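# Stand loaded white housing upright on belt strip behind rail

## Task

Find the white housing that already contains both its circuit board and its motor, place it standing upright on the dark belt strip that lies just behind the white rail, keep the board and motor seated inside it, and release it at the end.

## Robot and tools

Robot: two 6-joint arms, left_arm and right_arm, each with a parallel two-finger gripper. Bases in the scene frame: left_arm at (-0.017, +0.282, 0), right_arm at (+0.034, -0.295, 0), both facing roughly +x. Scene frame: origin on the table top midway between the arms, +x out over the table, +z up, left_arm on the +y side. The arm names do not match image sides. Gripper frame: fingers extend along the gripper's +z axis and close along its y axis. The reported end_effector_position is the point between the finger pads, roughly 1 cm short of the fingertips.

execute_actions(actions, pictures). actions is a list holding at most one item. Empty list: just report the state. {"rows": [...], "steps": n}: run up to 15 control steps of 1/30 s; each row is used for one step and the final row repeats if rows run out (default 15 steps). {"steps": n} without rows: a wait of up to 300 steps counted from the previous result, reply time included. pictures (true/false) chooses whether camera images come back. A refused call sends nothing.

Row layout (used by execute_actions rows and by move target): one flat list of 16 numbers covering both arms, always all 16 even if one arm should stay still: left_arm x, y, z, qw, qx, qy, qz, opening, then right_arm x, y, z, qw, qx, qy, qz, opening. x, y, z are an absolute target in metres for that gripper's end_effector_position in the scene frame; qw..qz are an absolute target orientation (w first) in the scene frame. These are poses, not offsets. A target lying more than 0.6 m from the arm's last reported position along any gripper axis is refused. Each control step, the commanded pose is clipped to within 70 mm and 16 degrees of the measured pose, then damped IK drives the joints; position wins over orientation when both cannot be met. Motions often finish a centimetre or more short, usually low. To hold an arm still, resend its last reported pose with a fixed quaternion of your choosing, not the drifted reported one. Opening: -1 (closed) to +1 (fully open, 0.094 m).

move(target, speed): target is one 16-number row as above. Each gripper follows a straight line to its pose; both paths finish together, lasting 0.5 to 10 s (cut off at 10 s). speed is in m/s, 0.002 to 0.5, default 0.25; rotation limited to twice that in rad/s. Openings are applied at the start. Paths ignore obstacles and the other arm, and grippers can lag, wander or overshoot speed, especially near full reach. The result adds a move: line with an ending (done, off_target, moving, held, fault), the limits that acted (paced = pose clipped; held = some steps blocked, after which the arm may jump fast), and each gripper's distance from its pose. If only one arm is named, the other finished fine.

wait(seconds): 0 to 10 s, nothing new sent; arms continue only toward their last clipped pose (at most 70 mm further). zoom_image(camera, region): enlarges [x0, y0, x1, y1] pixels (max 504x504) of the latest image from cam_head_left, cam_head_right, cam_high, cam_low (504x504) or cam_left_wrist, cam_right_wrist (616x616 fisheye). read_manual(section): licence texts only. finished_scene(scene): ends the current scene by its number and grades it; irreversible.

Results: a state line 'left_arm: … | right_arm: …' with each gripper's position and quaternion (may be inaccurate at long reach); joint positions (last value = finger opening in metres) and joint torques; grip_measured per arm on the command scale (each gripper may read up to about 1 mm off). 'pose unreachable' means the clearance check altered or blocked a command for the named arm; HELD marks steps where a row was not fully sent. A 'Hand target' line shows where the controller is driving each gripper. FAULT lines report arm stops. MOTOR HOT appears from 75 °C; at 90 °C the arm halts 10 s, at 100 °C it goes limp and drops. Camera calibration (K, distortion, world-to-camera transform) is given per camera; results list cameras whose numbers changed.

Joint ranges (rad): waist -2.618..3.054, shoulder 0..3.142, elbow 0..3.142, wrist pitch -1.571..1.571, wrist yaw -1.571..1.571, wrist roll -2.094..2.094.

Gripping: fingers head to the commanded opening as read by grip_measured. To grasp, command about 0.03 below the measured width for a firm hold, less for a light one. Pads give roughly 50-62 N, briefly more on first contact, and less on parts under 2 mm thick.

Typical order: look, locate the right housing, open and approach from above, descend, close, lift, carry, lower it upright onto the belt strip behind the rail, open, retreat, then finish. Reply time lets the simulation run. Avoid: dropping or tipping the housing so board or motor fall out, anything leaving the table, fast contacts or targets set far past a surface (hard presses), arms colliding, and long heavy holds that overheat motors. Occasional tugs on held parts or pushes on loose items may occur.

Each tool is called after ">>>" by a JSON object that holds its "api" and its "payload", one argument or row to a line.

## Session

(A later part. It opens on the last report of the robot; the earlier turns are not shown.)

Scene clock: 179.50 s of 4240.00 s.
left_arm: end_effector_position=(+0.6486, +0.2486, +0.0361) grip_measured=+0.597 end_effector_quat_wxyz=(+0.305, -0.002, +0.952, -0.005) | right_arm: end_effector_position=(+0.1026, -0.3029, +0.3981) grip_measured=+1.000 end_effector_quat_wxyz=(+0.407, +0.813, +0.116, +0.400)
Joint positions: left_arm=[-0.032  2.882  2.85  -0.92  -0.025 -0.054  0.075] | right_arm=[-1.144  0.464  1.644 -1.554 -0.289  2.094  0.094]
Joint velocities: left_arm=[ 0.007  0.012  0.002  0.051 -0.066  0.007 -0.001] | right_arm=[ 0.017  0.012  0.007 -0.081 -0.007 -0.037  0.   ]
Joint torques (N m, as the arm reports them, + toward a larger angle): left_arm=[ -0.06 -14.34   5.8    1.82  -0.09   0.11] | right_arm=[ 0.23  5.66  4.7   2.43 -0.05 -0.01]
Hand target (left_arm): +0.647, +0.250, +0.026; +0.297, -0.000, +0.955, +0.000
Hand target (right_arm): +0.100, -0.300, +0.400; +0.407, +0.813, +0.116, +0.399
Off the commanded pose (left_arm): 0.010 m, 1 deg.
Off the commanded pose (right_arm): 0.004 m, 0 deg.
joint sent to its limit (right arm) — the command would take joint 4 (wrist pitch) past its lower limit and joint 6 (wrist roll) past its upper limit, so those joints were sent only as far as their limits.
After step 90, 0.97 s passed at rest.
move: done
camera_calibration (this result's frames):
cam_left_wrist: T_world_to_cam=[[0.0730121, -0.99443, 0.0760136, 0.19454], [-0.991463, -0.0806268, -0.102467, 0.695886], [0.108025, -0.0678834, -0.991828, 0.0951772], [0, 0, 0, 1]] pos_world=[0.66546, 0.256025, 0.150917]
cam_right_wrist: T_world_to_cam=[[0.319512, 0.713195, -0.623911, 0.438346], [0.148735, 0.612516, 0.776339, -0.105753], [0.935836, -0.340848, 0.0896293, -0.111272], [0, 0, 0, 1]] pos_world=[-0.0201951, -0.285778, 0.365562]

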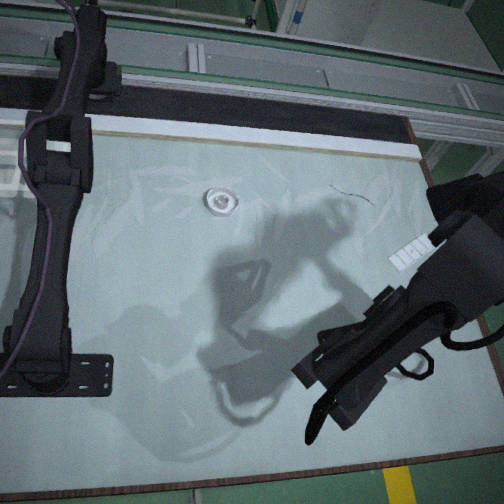

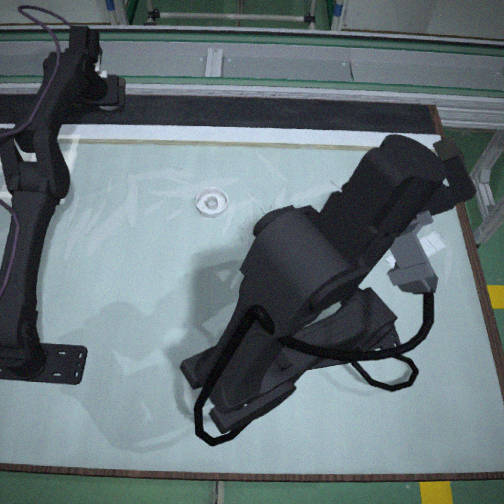

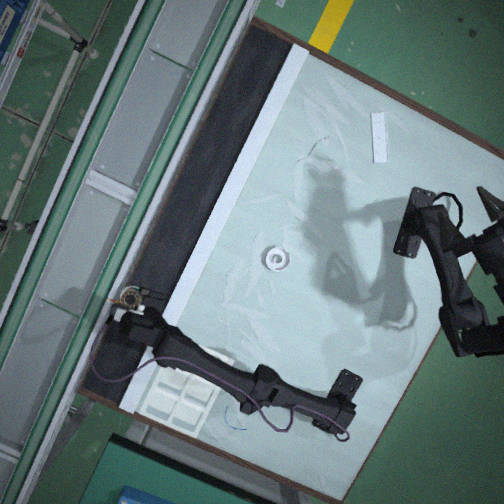

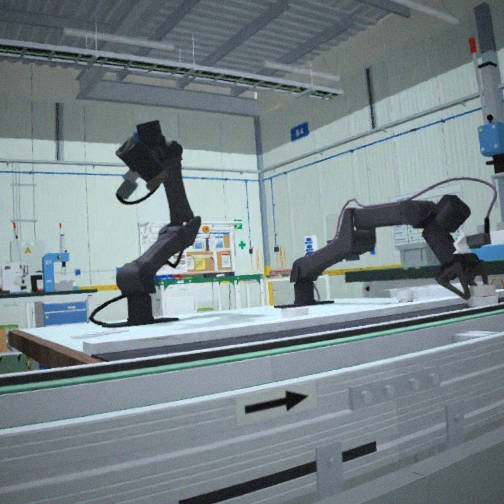

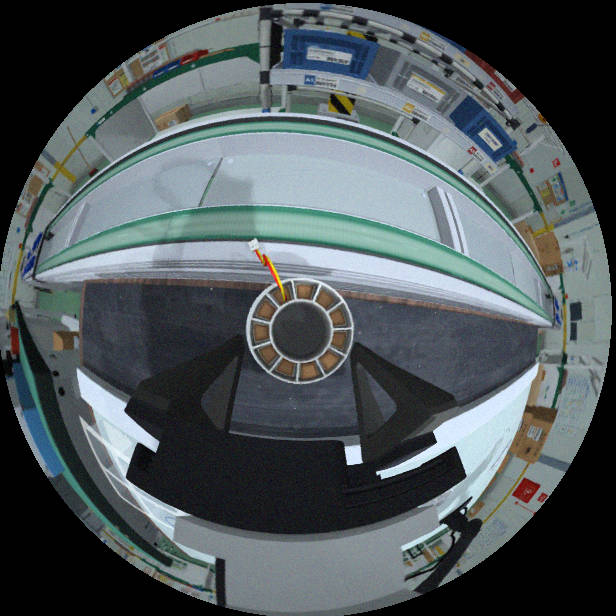

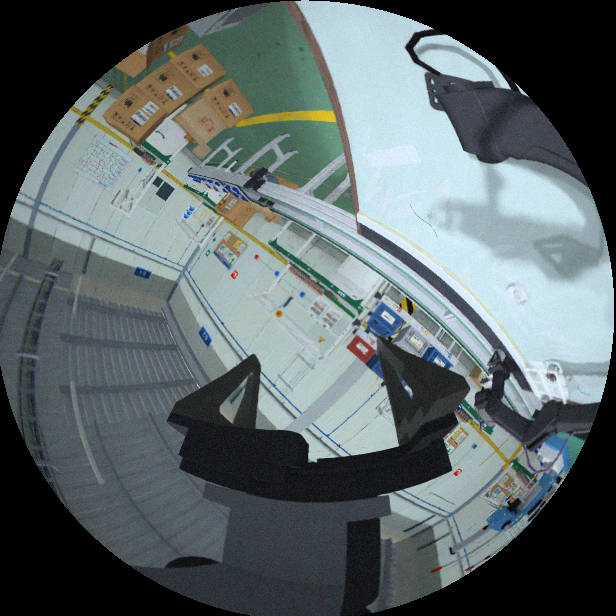

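>>> {"api": "move", "payload": {
  "target": [0.55,0.25,0.15,0.3,0,0.954,0,1,0.1,-0.3,0.4,0.407,0.813,0.116,0.4,1],
  "speed": 0.15
}}

>>> {"api": "zoom_image", "payload": {
  "camera": "cam_high",
  "region": [60,230,220,390]
}}

Scene clock: 185.70 s of 4240.00 s.
left_arm: end_effector_position=(+0.5555, +0.2550, +0.1555) grip_measured=+1.000 end_effector_quat_wxyz=(+0.307, -0.003, +0.952, -0.002) | right_arm: end_effector_position=(+0.1026, -0.3029, +0.3981) grip_measured=+1.000 end_effector_quat_wxyz=(+0.407, +0.813, +0.116, +0.400)
Joint positions: left_arm=[-0.032  2.205  2.068 -0.809 -0.031 -0.054  0.094] | right_arm=[-1.144  0.464  1.644 -1.554 -0.289  2.094  0.094]
Joint velocities: left_arm=[-0.007  0.002  0.007 -0.022 -0.007  0.007  0.   ] | right_arm=[-0.002  0.007  0.012 -0.095 -0.051  0.007  0.   ]
Joint torques (N m, as the arm reports them, + toward a larger angle): left_arm=[ -1.03 -12.12   5.94   1.73  -0.09   0.03] | right_arm=[ 0.21  5.68  4.69  2.41 -0.06 -0.01]
Hand target (left_arm): +0.551, +0.251, +0.151; +0.300, +0.000, +0.954, +0.000
Hand target (right_arm): +0.100, -0.300, +0.400; +0.407, +0.813, +0.116, +0.399
Off the commanded pose (left_arm): 0.009 m, 1 deg.
Off the commanded pose (right_arm): 0.004 m, 0 deg.
joint sent to its limit (right arm) — the command would take joint 4 (wrist pitch) past its lower limit and joint 6 (wrist roll) past its upper limit, so those joints were sent only as far as their limits.
After step 90, 1.77 s passed at rest.
move: done
camera_calibration (this result's frames):
cam_left_wrist: T_world_to_cam=[[0.0758825, -0.994502, 0.0721694, 0.197665], [-0.990558, -0.0834734, -0.108749, 0.617482], [0.114175, -0.0632359, -0.991446, 0.219445], [0, 0, 0, 1]] pos_world=[0.571598, 0.261999, 0.270453]
cam_right_wrist: T_world_to_cam=[[0.319512, 0.713195, -0.623911, 0.438346], [0.148735, 0.612516, 0.776339, -0.105753], [0.935836, -0.340848, 0.0896293, -0.111272], [0, 0, 0, 1]] pos_world=[-0.0201951, -0.285778, 0.365562]

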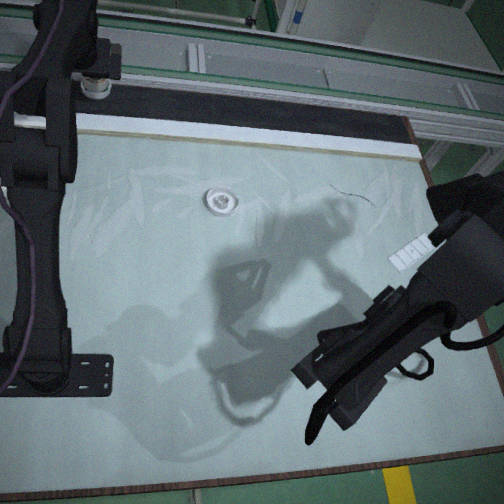

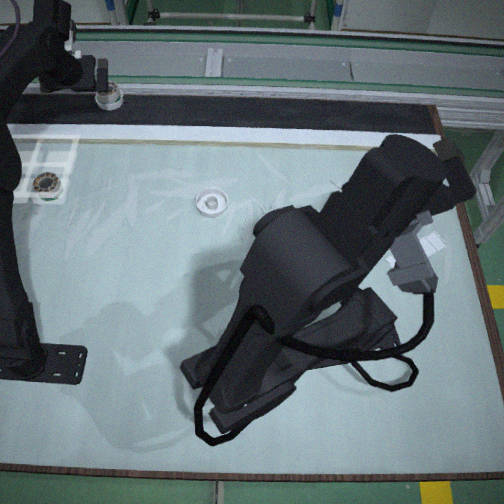

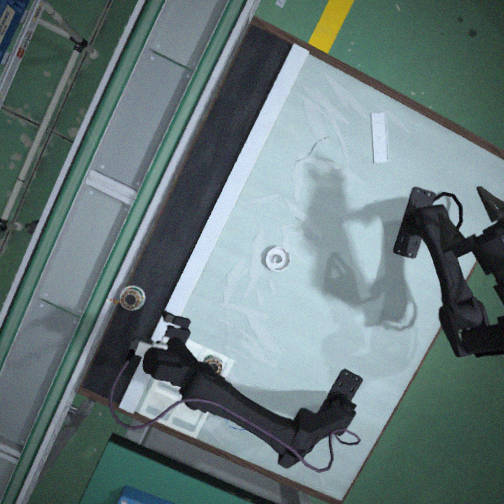

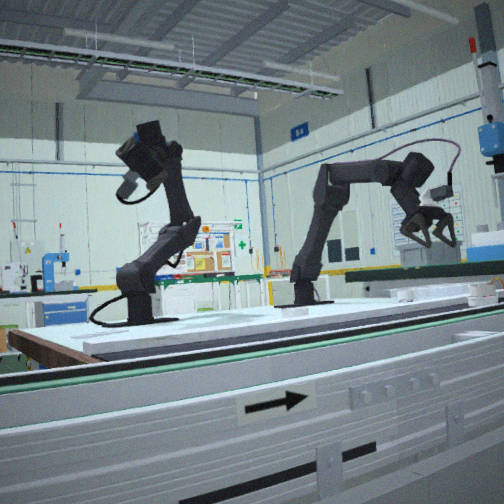

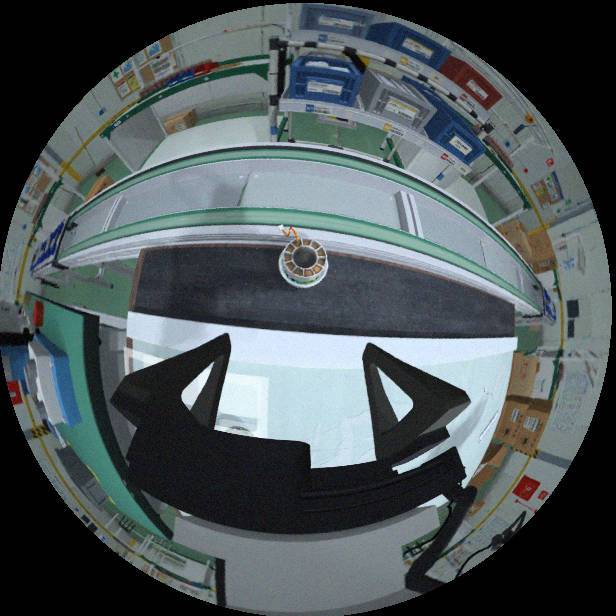

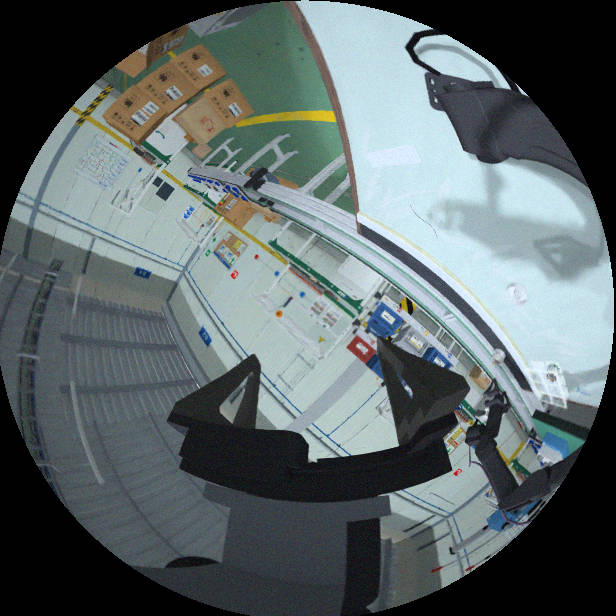

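Region (60, 230, 220, 390) of cam_high's 504x504 image, scaled by 3.150, with more detail than that image has.

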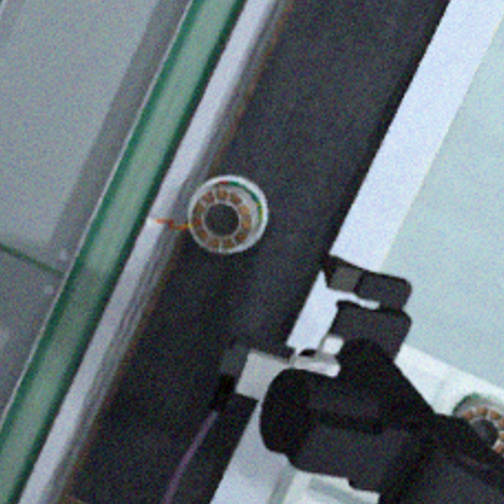

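On the belt, at the far edge; accept.

>>> {"api": "finished_scene", "payload": {
  "scene": 1
}}

The scene is finished: the task was done.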